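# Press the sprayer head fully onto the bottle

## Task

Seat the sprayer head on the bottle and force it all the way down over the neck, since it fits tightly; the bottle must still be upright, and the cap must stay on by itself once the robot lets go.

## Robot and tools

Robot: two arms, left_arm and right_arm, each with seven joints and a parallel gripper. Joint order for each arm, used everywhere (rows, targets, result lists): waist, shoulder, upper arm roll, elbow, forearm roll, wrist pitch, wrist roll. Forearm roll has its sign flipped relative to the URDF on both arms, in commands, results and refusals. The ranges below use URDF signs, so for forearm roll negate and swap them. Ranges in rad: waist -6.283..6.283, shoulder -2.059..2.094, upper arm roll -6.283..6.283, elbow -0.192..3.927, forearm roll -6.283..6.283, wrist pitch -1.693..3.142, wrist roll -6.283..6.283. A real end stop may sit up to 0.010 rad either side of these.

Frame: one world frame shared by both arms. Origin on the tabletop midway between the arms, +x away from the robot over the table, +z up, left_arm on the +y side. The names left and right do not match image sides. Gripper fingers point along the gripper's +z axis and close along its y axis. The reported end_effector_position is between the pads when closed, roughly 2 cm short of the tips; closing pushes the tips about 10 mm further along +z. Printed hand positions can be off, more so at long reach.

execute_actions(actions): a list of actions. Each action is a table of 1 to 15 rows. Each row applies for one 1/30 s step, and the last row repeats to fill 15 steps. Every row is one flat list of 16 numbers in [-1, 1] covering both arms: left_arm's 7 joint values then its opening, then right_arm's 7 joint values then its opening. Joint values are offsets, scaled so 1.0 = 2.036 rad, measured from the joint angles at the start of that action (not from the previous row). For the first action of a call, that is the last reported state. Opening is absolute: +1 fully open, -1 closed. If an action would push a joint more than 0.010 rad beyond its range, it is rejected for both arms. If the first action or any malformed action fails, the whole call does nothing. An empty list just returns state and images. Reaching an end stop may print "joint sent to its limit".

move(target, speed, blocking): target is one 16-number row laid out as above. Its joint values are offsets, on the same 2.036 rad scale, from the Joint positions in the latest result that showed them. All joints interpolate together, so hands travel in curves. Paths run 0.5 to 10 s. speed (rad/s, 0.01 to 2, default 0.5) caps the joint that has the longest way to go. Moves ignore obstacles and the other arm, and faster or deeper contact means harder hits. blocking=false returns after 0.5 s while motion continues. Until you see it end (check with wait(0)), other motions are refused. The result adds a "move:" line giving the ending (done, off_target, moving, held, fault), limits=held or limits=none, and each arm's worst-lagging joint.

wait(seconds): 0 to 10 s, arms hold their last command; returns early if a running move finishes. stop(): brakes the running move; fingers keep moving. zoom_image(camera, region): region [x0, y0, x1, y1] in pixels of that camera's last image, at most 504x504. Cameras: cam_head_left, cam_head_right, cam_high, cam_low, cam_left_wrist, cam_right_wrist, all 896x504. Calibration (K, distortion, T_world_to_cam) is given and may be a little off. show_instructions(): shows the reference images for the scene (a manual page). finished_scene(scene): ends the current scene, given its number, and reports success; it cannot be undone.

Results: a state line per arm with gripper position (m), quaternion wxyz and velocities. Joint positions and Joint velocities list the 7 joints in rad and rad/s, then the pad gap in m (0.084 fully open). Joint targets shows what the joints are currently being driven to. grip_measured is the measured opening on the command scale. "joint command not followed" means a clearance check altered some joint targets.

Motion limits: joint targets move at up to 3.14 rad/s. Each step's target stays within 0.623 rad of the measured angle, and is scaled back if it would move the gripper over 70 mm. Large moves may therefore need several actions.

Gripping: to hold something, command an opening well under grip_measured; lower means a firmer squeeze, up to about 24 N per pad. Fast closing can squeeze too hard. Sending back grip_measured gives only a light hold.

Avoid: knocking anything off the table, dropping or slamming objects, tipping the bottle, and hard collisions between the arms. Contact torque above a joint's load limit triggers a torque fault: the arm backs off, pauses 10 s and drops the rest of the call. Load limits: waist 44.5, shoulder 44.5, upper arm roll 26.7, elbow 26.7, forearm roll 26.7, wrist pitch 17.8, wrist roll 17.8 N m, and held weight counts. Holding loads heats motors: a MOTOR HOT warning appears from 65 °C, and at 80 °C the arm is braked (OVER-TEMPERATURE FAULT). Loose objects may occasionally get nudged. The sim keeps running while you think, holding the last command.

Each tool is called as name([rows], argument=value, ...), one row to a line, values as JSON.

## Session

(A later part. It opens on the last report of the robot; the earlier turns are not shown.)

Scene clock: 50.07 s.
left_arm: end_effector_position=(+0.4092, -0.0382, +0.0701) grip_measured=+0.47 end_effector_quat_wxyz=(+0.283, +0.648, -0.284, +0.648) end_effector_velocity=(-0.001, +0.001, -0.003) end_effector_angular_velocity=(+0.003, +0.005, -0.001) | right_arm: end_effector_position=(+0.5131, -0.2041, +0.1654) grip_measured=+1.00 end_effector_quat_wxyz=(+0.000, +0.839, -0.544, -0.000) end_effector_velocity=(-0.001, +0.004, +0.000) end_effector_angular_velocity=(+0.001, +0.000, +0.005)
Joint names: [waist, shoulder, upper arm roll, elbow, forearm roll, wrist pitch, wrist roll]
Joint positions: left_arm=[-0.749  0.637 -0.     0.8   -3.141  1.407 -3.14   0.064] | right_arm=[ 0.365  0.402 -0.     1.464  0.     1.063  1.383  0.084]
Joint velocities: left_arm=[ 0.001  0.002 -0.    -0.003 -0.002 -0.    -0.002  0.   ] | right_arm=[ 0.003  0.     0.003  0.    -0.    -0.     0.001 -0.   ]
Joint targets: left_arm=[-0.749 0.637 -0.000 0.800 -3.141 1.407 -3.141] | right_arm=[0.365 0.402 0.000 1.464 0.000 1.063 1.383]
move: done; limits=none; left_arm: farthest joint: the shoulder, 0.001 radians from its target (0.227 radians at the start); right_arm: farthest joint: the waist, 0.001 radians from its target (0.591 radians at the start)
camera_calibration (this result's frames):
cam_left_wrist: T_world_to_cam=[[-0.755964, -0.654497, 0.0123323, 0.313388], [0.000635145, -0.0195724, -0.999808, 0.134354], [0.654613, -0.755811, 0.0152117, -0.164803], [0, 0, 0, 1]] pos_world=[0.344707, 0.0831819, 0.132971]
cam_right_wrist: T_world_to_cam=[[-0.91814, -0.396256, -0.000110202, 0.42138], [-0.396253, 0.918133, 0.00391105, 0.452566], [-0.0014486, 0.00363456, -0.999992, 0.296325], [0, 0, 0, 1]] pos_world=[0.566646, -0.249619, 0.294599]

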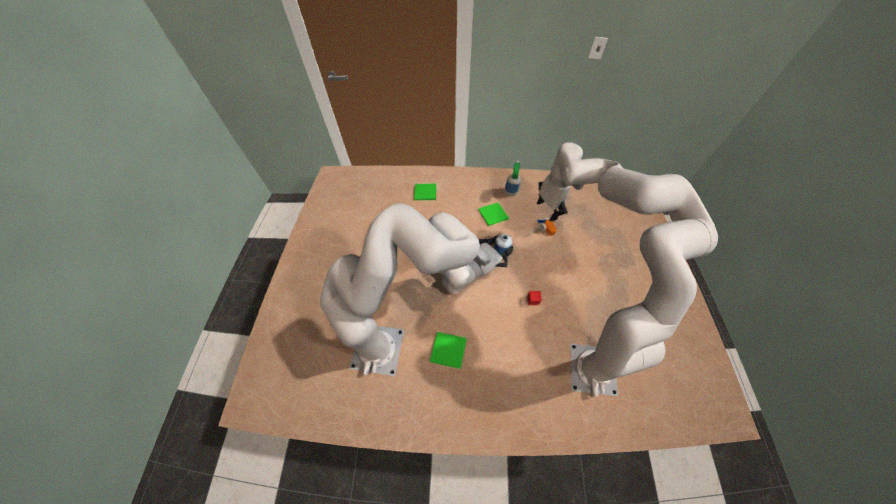

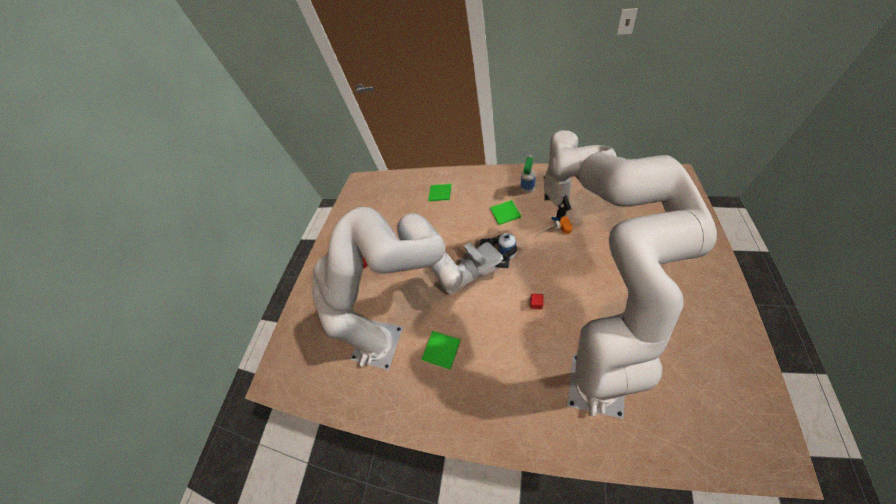

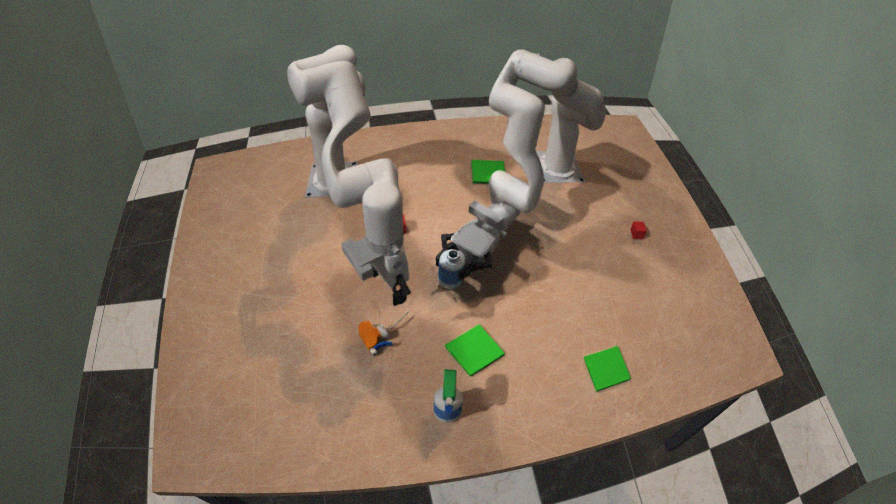

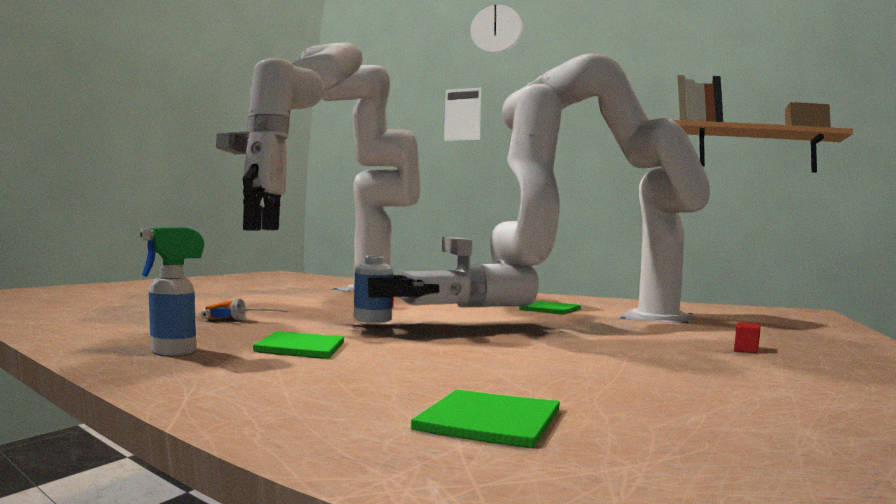

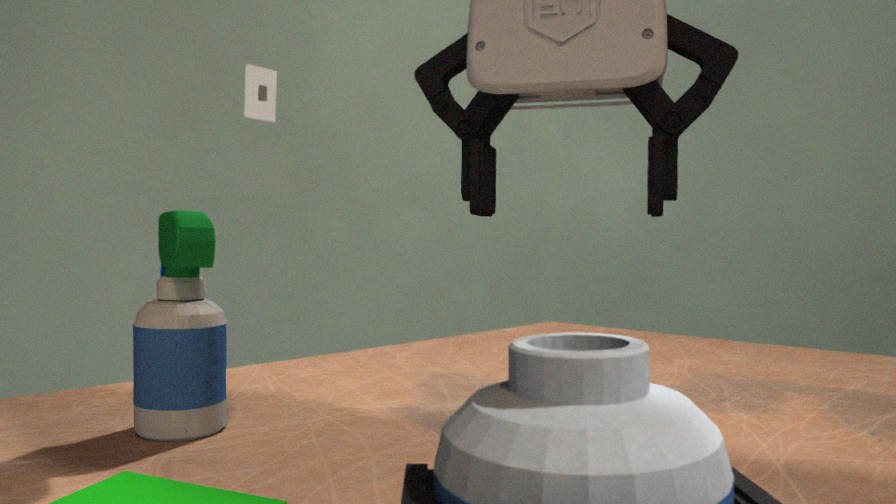

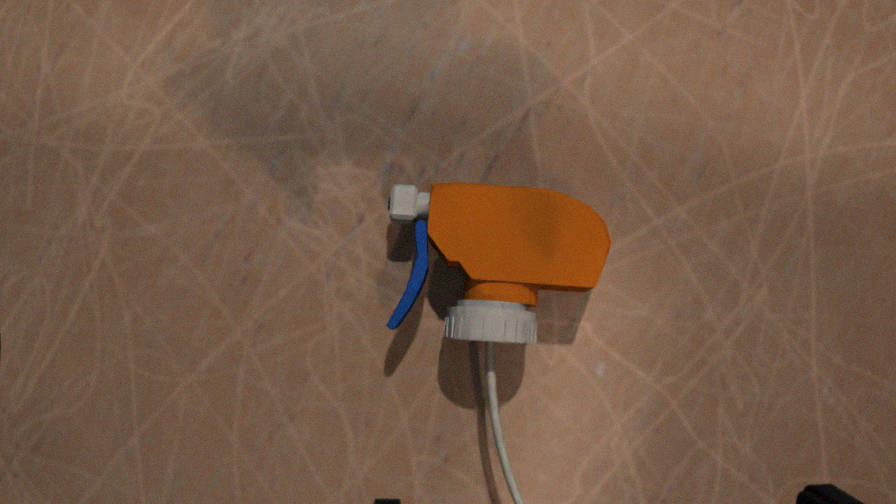

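move(target=[0,0.011,0,0,0,0.011,0,-0.3,-0.0238,0.0695,0,-0.0093,0,-0.0794,0.006,0.1], speed=0.15)

move(target=[0,0,0,0,0,0,0,-0.3,0,0.0565,0,0,0,-0.0565,0,0.1], speed=0.08)

move(target=[0,0,0,0,0,0,0,-0.3,0,0,0,0,0,0,0,-0.7])

move(target=[0,0,0,0,0,0,0,-0.3,0,-0.3,0,0,0,0,0,-0.7])

Scene clock: 52.07 s.
left_arm: end_effector_position=(+0.4073, -0.0361, +0.0623) grip_measured=+0.47 end_effector_quat_wxyz=(+0.283, +0.648, -0.284, +0.648) end_effector_velocity=(+0.000, -0.000, +0.000) end_effector_angular_velocity=(-0.000, -0.000, -0.000) | right_arm: end_effector_position=(+0.5324, -0.2287, +0.0878) grip_measured=+0.09 end_effector_quat_wxyz=(-0.000, +0.822, -0.569, +0.000) end_effector_velocity=(-0.001, -0.001, -0.002) end_effector_angular_velocity=(-0.000, +0.004, -0.001)
Joint names: [waist, shoulder, upper arm roll, elbow, forearm roll, wrist pitch, wrist roll]
Joint positions: left_arm=[-0.749  0.659 -0.     0.8   -3.141  1.43  -3.14   0.064] | right_arm=[0.316 0.543 0.    1.445 0.    0.901 1.395 0.048]
Joint velocities: left_arm=[ 0.    -0.001  0.    -0.    -0.001 -0.    -0.     0.   ] | right_arm=[-0.001  0.003  0.    -0.002 -0.001 -0.     0.    -0.   ]
Joint targets: left_arm=[-0.749 0.659 -0.000 0.800 -3.141 1.430 -3.140] | right_arm=[0.316 0.544 -0.000 1.445 0.000 0.901 1.395]
move: done; limits=none; left_arm: farthest joint: the waist, 0.000 radians from its target (0.000 radians at the start); right_arm: farthest joint: the waist, 0.000 radians from its target (0.048 radians at the start)
camera_calibration (this result's frames):
cam_left_wrist: T_world_to_cam=[[-0.75596, -0.654502, 0.0123201, 0.313399], [0.000676121, -0.0196009, -0.999808, 0.126633], [0.654618, -0.755806, 0.0152601, -0.161911], [0, 0, 0, 1]] pos_world=[0.342821, 0.0852287, 0.125218]
cam_right_wrist: T_world_to_cam=[[-0.94039, -0.340092, -0.00183274, 0.454144], [-0.340096, 0.940383, 0.00367212, 0.458345], [0.000474623, 0.00407653, -0.999992, 0.217918], [0, 0, 0, 1]] pos_world=[0.58285, -0.277458, 0.217065]

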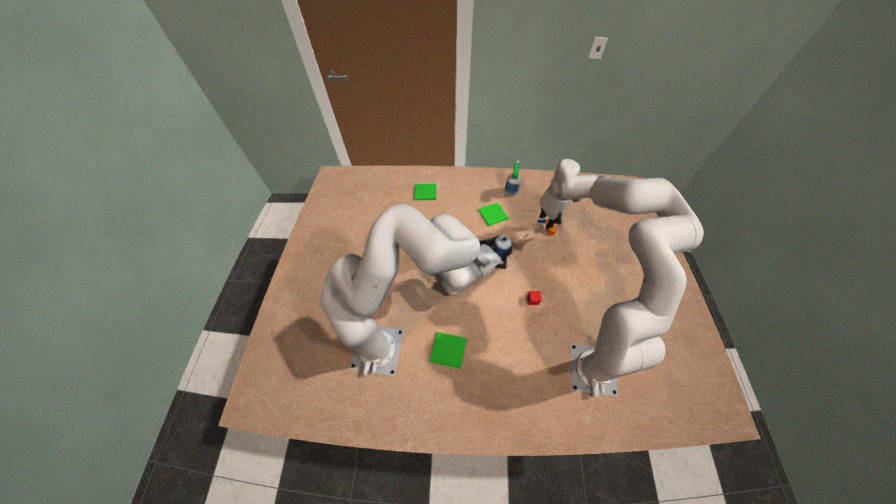

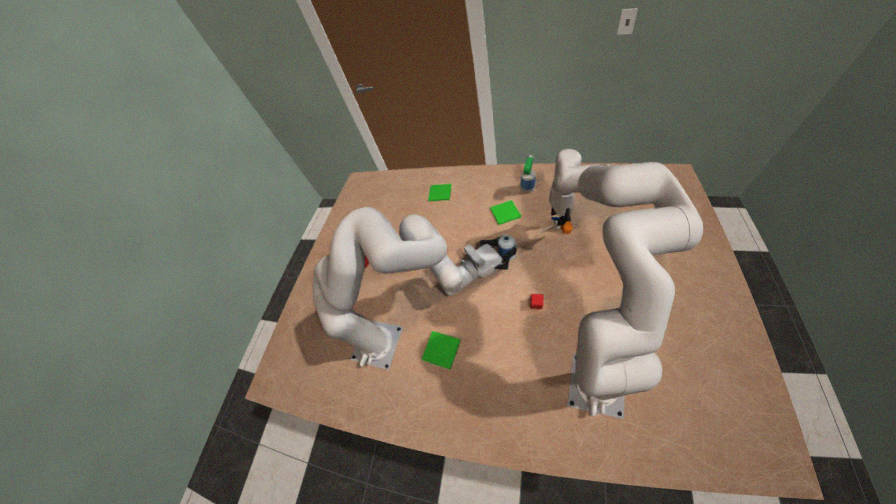

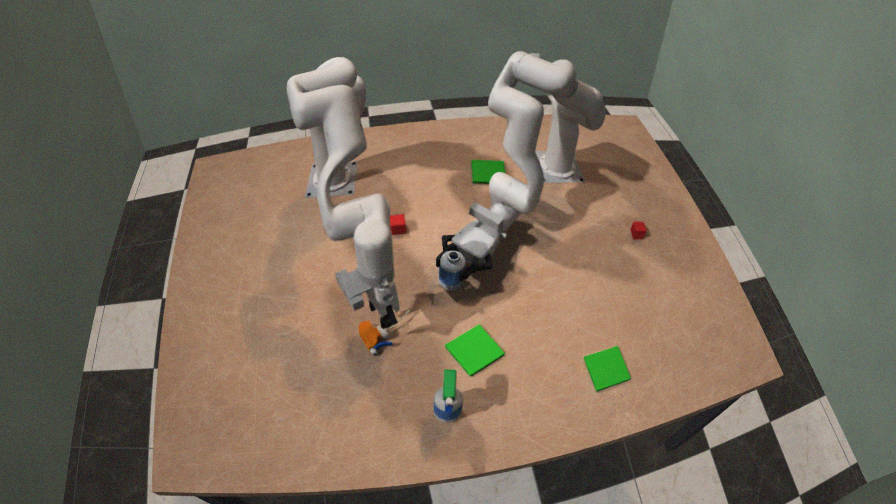

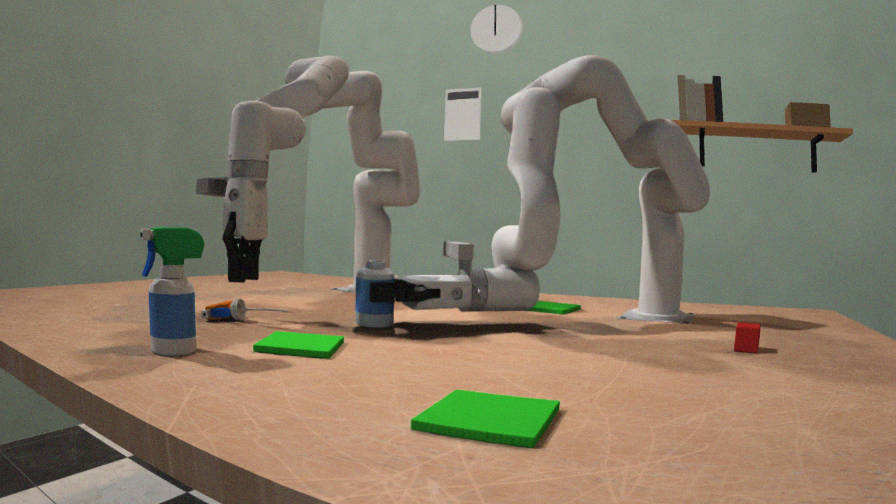

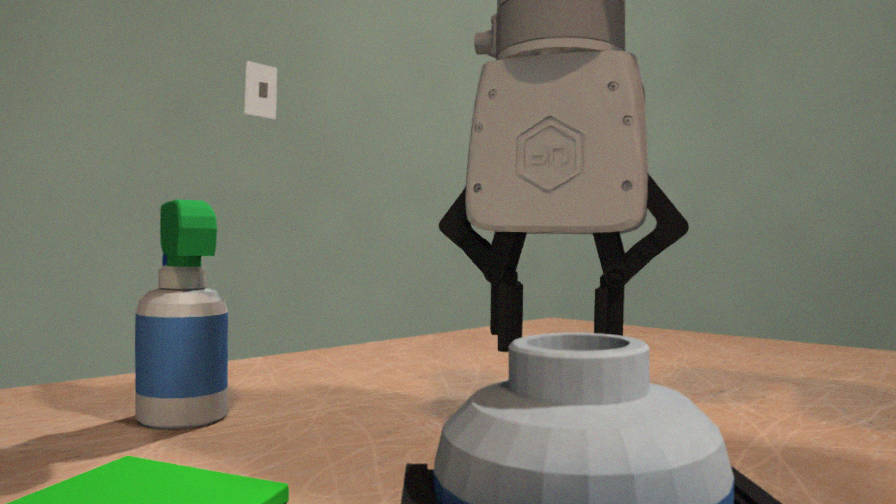

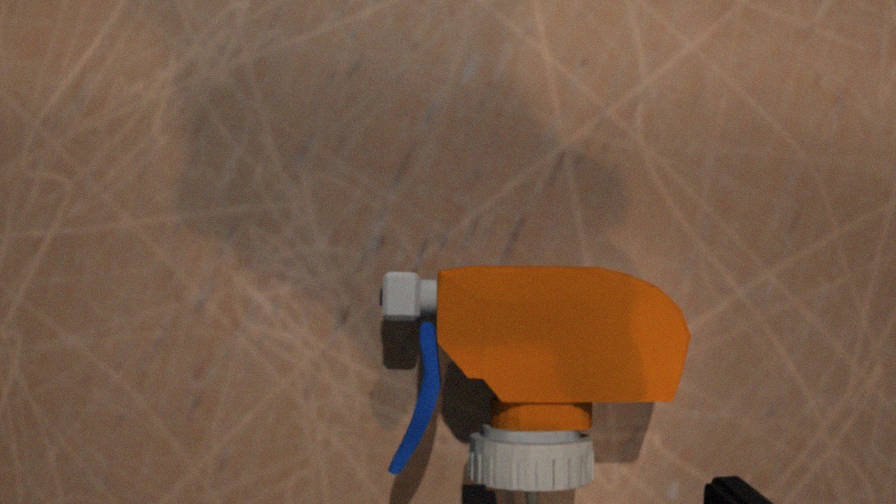

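Scene clock: 53.90 s.
left_arm: end_effector_position=(+0.4073, -0.0361, +0.0623) grip_measured=+0.47 end_effector_quat_wxyz=(+0.283, +0.648, -0.284, +0.648) end_effector_velocity=(-0.000, -0.000, +0.000) end_effector_angular_velocity=(-0.001, -0.000, -0.000) | right_arm: end_effector_position=(+0.5373, -0.2278, +0.0288) grip_measured=+0.09 end_effector_quat_wxyz=(-0.001, +0.822, -0.569, +0.001) end_effector_velocity=(-0.000, -0.001, -0.001) end_effector_angular_velocity=(-0.001, +0.002, -0.001)
Joint names: [waist, shoulder, upper arm roll, elbow, forearm roll, wrist pitch, wrist roll]
Joint positions: left_arm=[-0.749  0.659 -0.     0.8   -3.141  1.43  -3.14   0.064] | right_arm=[0.316 0.658 0.    1.446 0.    0.786 1.395 0.048]
Joint velocities: left_arm=[-0.001 -0.001  0.     0.     0.001 -0.    -0.    -0.   ] | right_arm=[-0.     0.002 -0.001 -0.001  0.    -0.001 -0.    -0.   ]
Joint targets: left_arm=[-0.749 0.659 -0.000 0.800 -3.141 1.430 -3.140] | right_arm=[0.316 0.658 0.000 1.445 0.000 0.786 1.395]
move: done; limits=none; left_arm: farthest joint: the waist, 0.000 radians from its target (0.000 radians at the start); right_arm: farthest joint: the elbow, 0.001 radians from its target (0.000 radians at the start)
camera_calibration (this result's frames):
cam_left_wrist: T_world_to_cam=[[-0.75596, -0.654502, 0.0123203, 0.313398], [0.000675941, -0.019601, -0.999808, 0.126633], [0.654618, -0.755806, 0.01526, -0.161911], [0, 0, 0, 1]] pos_world=[0.342821, 0.0852287, 0.125218]
cam_right_wrist: T_world_to_cam=[[-0.940389, -0.340092, -0.00228061, 0.459027], [-0.340099, 0.940383, 0.00360499, 0.459389], [0.000918615, 0.00416572, -0.999991, 0.158608], [0, 0, 0, 1]] pos_world=[0.587756, -0.276551, 0.157997]

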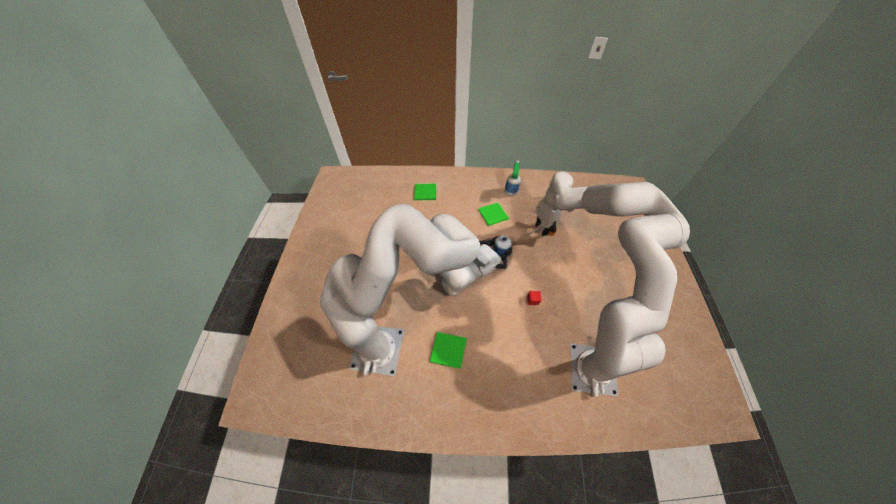

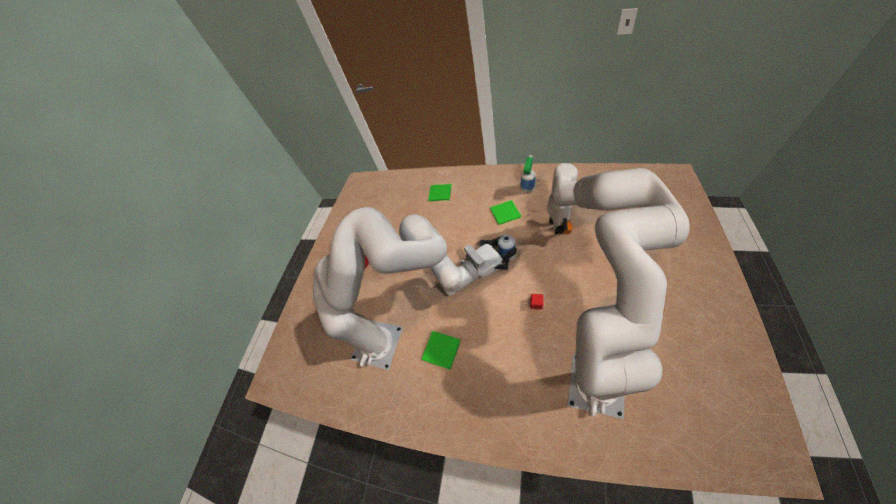

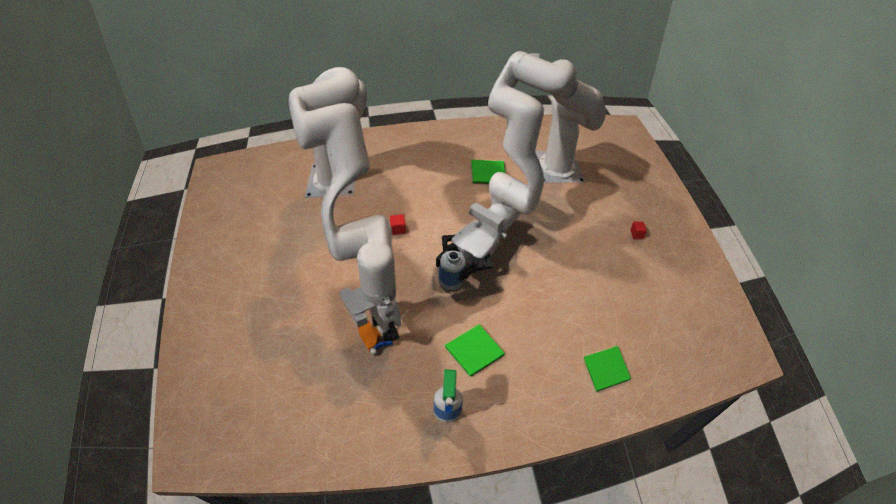

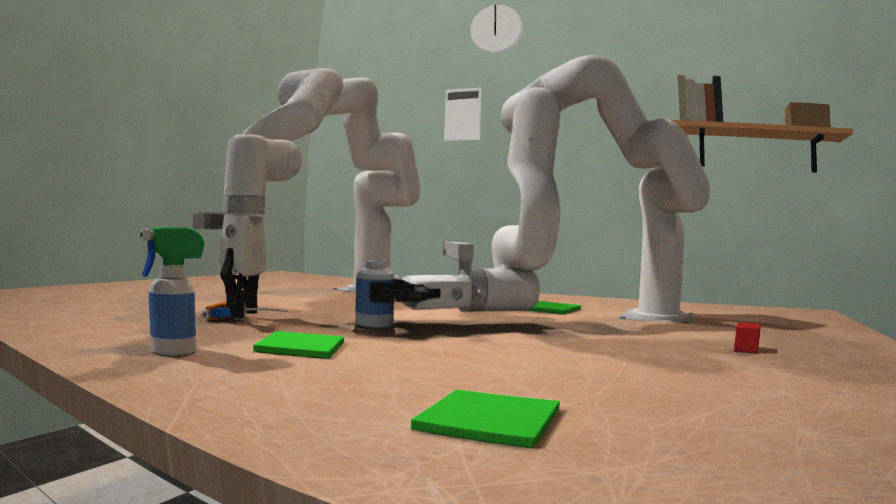

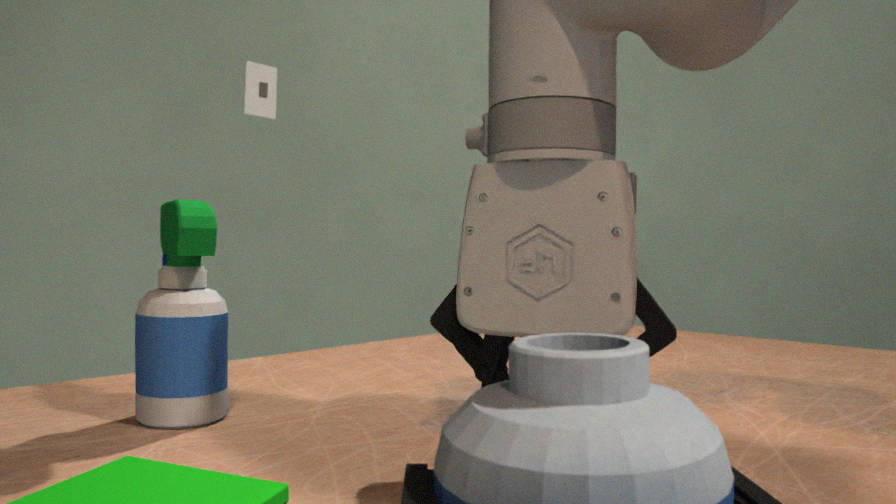

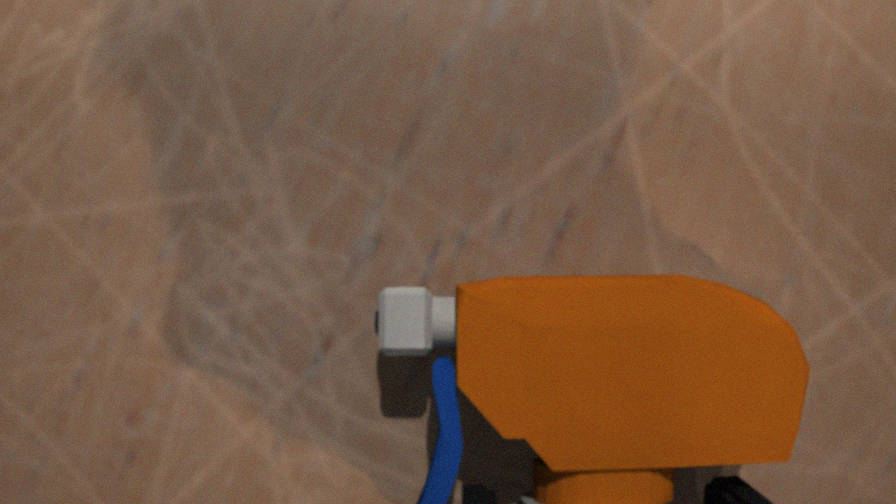

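Scene clock: 54.40 s.
left_arm: end_effector_position=(+0.4073, -0.0361, +0.0623) grip_measured=+0.47 end_effector_quat_wxyz=(+0.283, +0.648, -0.284, +0.648) end_effector_velocity=(+0.000, -0.000, +0.000) end_effector_angular_velocity=(+0.000, +0.000, -0.000) | right_arm: end_effector_position=(+0.5374, -0.2278, +0.0288) grip_measured=-0.19 end_effector_quat_wxyz=(-0.001, +0.822, -0.569, +0.001) end_effector_velocity=(-0.000, -0.000, -0.000) end_effector_angular_velocity=(-0.001, +0.001, -0.001)
Joint names: [waist, shoulder, upper arm roll, elbow, forearm roll, wrist pitch, wrist roll]
Joint positions: left_arm=[-0.749  0.659 -0.     0.8   -3.141  1.43  -3.14   0.064] | right_arm=[0.316 0.658 0.    1.446 0.    0.786 1.395 0.036]
Joint velocities: left_arm=[ 0.    -0.     0.     0.    -0.    -0.001 -0.     0.   ] | right_arm=[ 0.     0.    -0.001  0.    -0.     0.001  0.     0.   ]
Joint targets: left_arm=[-0.749 0.659 -0.000 0.800 -3.141 1.430 -3.140] | right_arm=[0.316 0.658 0.000 1.446 0.000 0.786 1.395]
move: done; limits=none; left_arm: farthest joint: the waist, 0.000 radians from its target (0.000 radians at the start); right_arm: farthest joint: the waist, 0.000 radians from its target (0.000 radians at the start)
camera_calibration (this result's frames):
cam_left_wrist: T_world_to_cam=[[-0.75596, -0.654502, 0.0123203, 0.313398], [0.000675986, -0.019601, -0.999808, 0.126633], [0.654618, -0.755806, 0.01526, -0.161911], [0, 0, 0, 1]] pos_world=[0.342821, 0.0852287, 0.125218]
cam_right_wrist: T_world_to_cam=[[-0.940386, -0.340101, -0.00234852, 0.459048], [-0.340108, 0.94038, 0.00359816, 0.459391], [0.000984765, 0.00418241, -0.999991, 0.158603], [0, 0, 0, 1]] pos_world=[0.587768, -0.276542, 0.158027]

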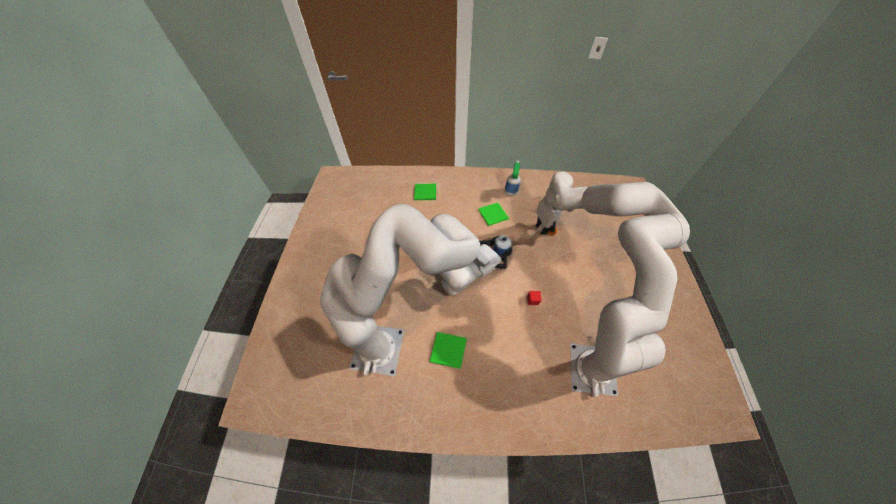

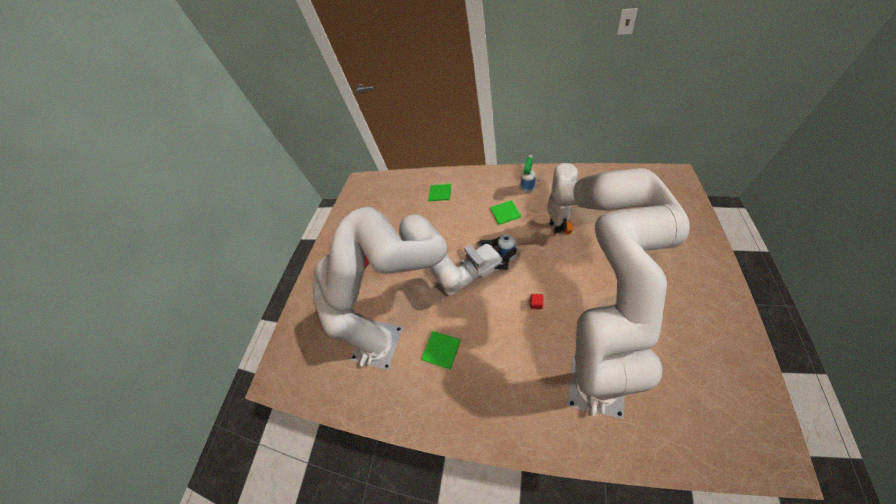

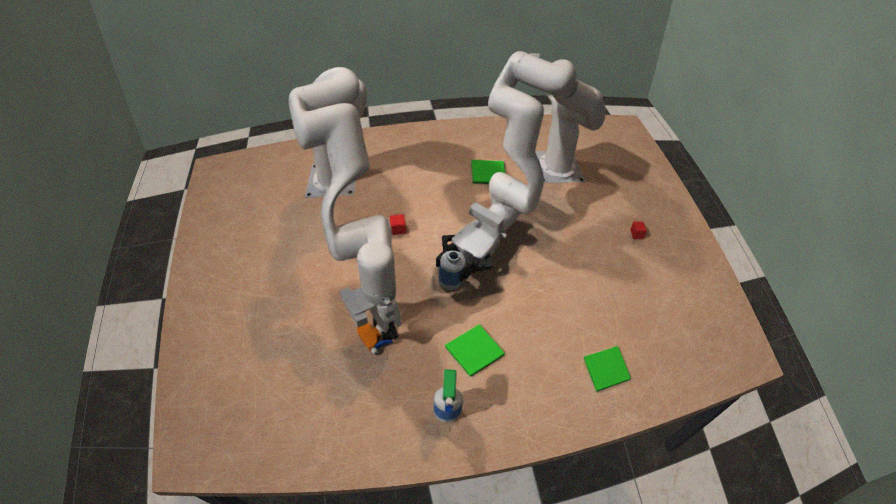

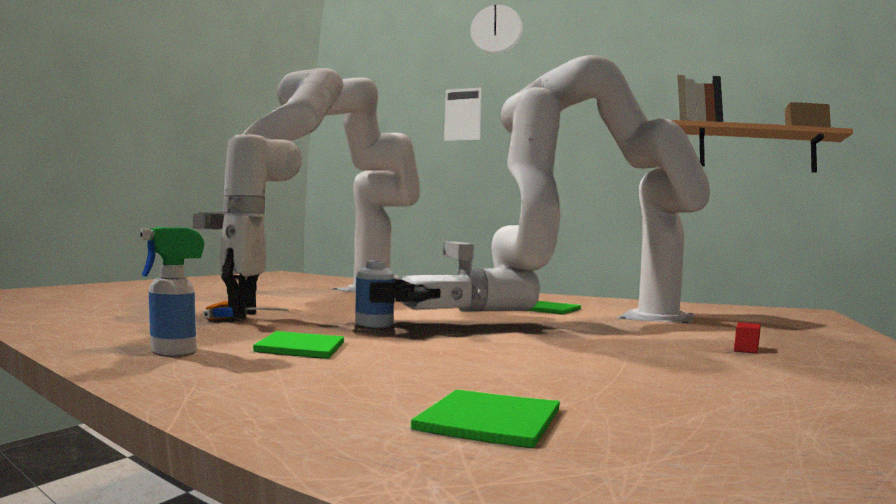

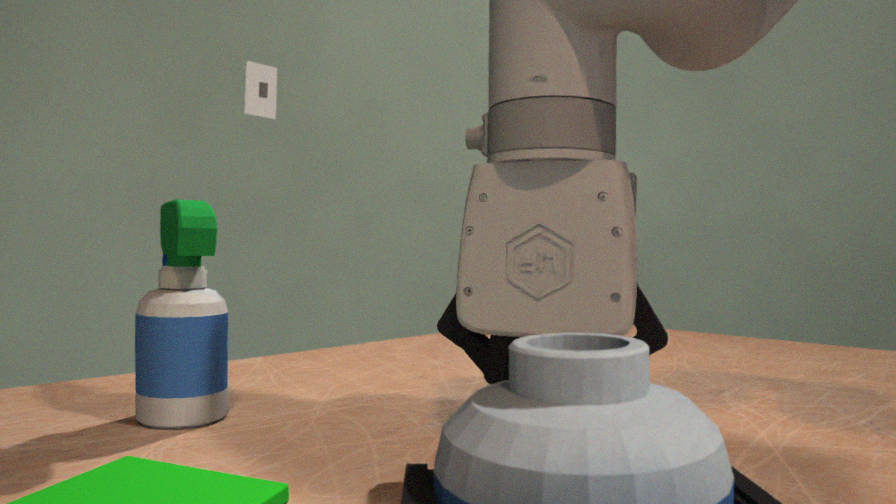

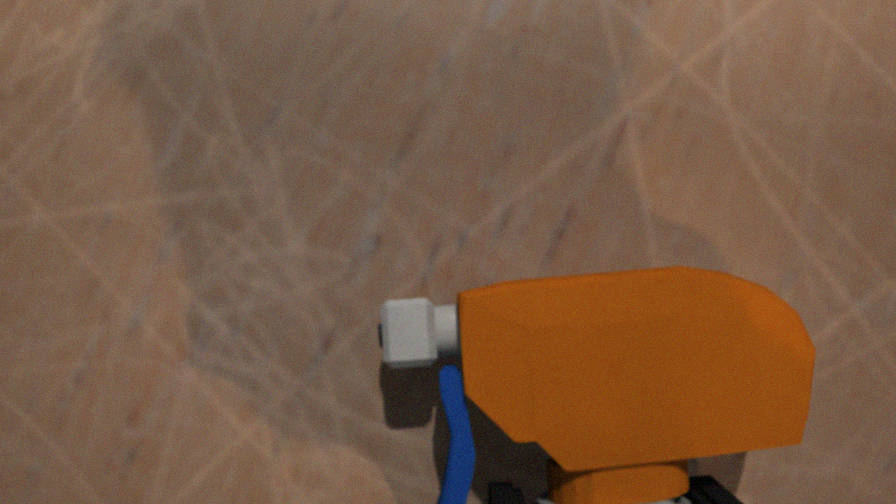

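Scene clock: 56.30 s.
left_arm: end_effector_position=(+0.4073, -0.0361, +0.0623) grip_measured=+0.47 end_effector_quat_wxyz=(+0.283, +0.648, -0.284, +0.648) end_effector_velocity=(-0.001, -0.001, +0.000) end_effector_angular_velocity=(-0.000, -0.000, -0.001) | right_arm: end_effector_position=(+0.5660, -0.2225, +0.4123) grip_measured=-0.19 end_effector_quat_wxyz=(-0.214, +0.784, -0.543, +0.212) end_effector_velocity=(-0.000, +0.000, +0.002) end_effector_angular_velocity=(+0.001, -0.004, +0.000)
Joint names: [waist, shoulder, upper arm roll, elbow, forearm roll, wrist pitch, wrist roll]
Joint positions: left_arm=[-0.749  0.659 -0.     0.8   -3.141  1.43  -3.14   0.064] | right_arm=[0.316 0.048 0.    1.445 0.    0.786 1.395 0.036]
Joint velocities: left_arm=[-0.002 -0.     0.     0.     0.    -0.     0.     0.   ] | right_arm=[ 0.    -0.003  0.     0.001 -0.    -0.    -0.     0.   ]
Joint targets: left_arm=[-0.749 0.659 -0.000 0.800 -3.141 1.430 -3.140] | right_arm=[0.316 0.047 0.000 1.446 0.000 0.786 1.395]
move: done; limits=none; left_arm: farthest joint: the waist, 0.000 radians from its target (0.000 radians at the start); right_arm: farthest joint: the elbow, 0.001 radians from its target (0.000 radians at the start)
camera_calibration (this result's frames):
cam_left_wrist: T_world_to_cam=[[-0.75596, -0.654502, 0.0123203, 0.313398], [0.000676031, -0.0196011, -0.999808, 0.126633], [0.654618, -0.755806, 0.0152601, -0.161911], [0, 0, 0, 1]] pos_world=[0.342821, 0.0852287, 0.125218]
cam_right_wrist: T_world_to_cam=[[-0.764143, -0.30739, -0.567095, 0.62911], [-0.313283, 0.945358, -0.0902851, 0.48739], [0.563861, 0.108671, -0.818689, 0.171972], [0, 0, 0, 1]] pos_world=[0.536453, -0.286065, 0.541561]

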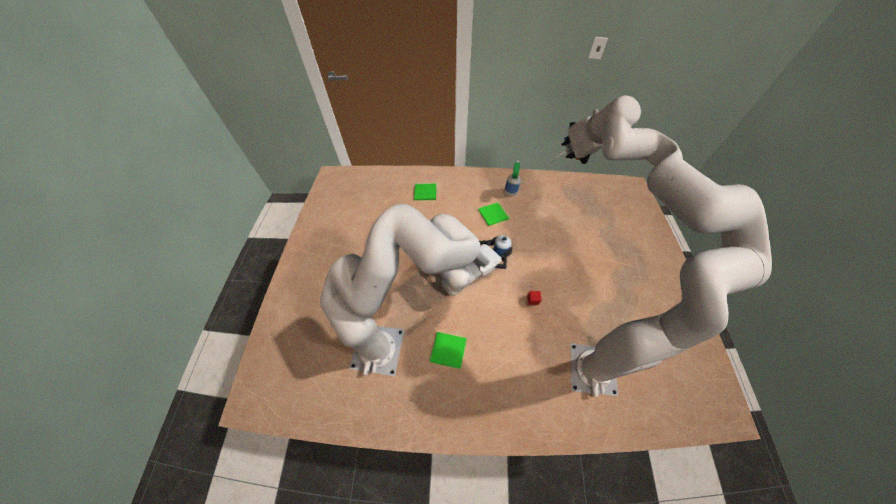

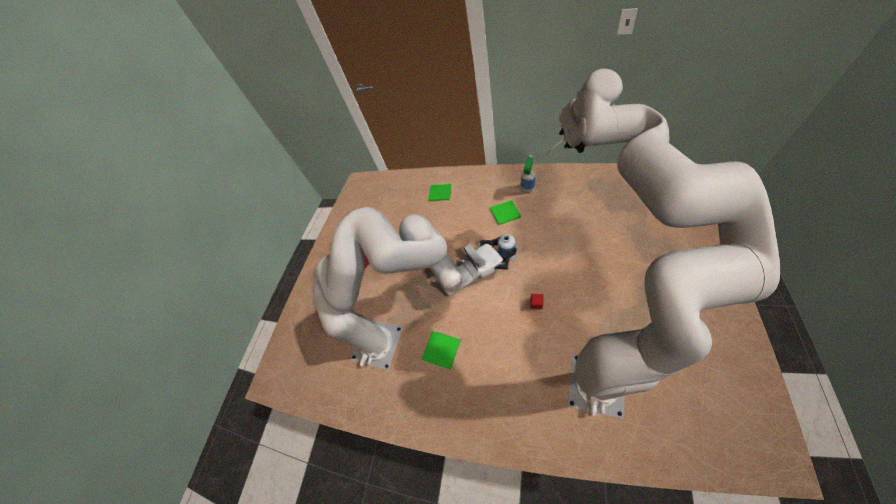

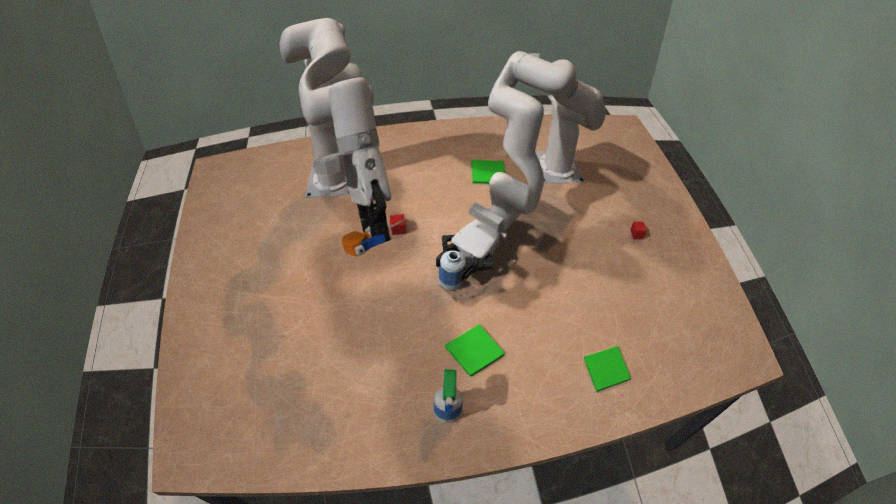

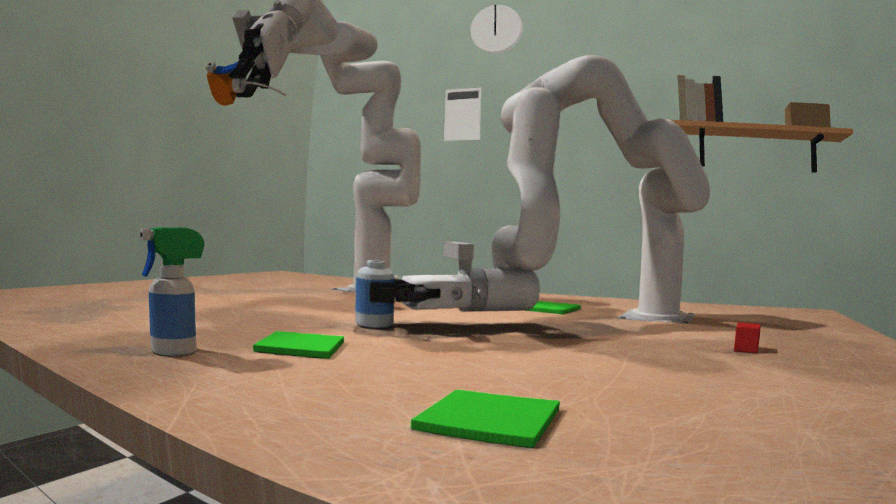

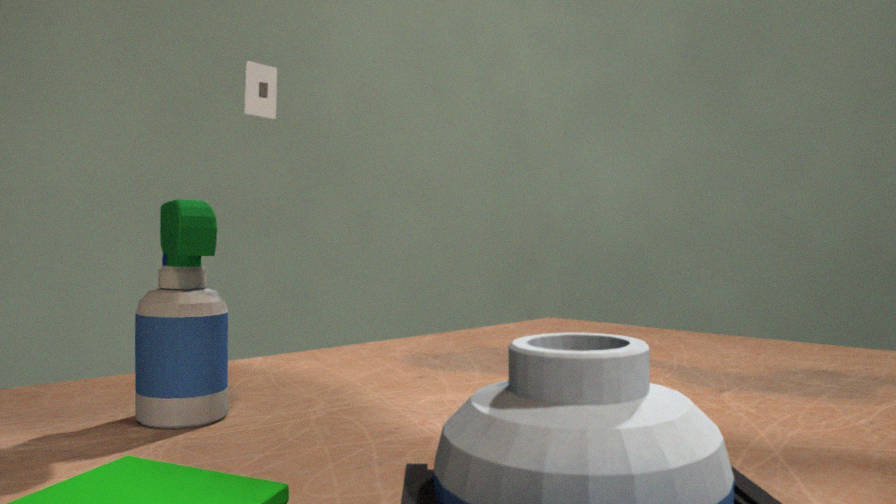

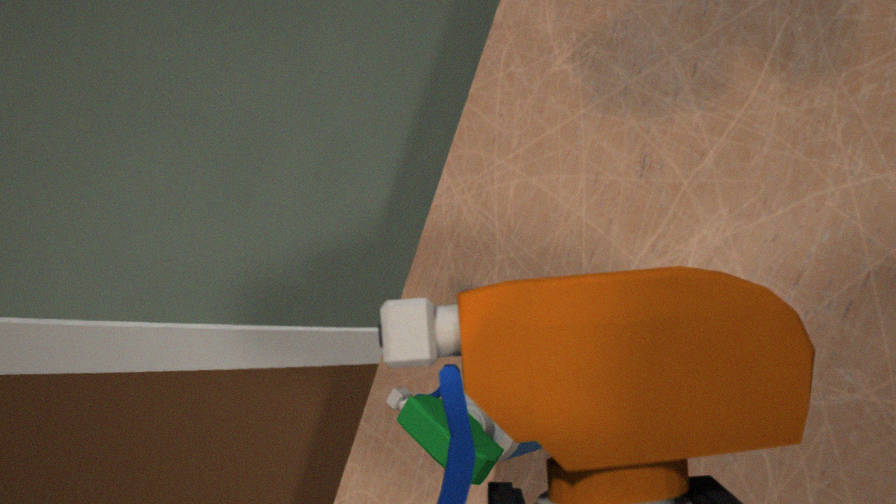

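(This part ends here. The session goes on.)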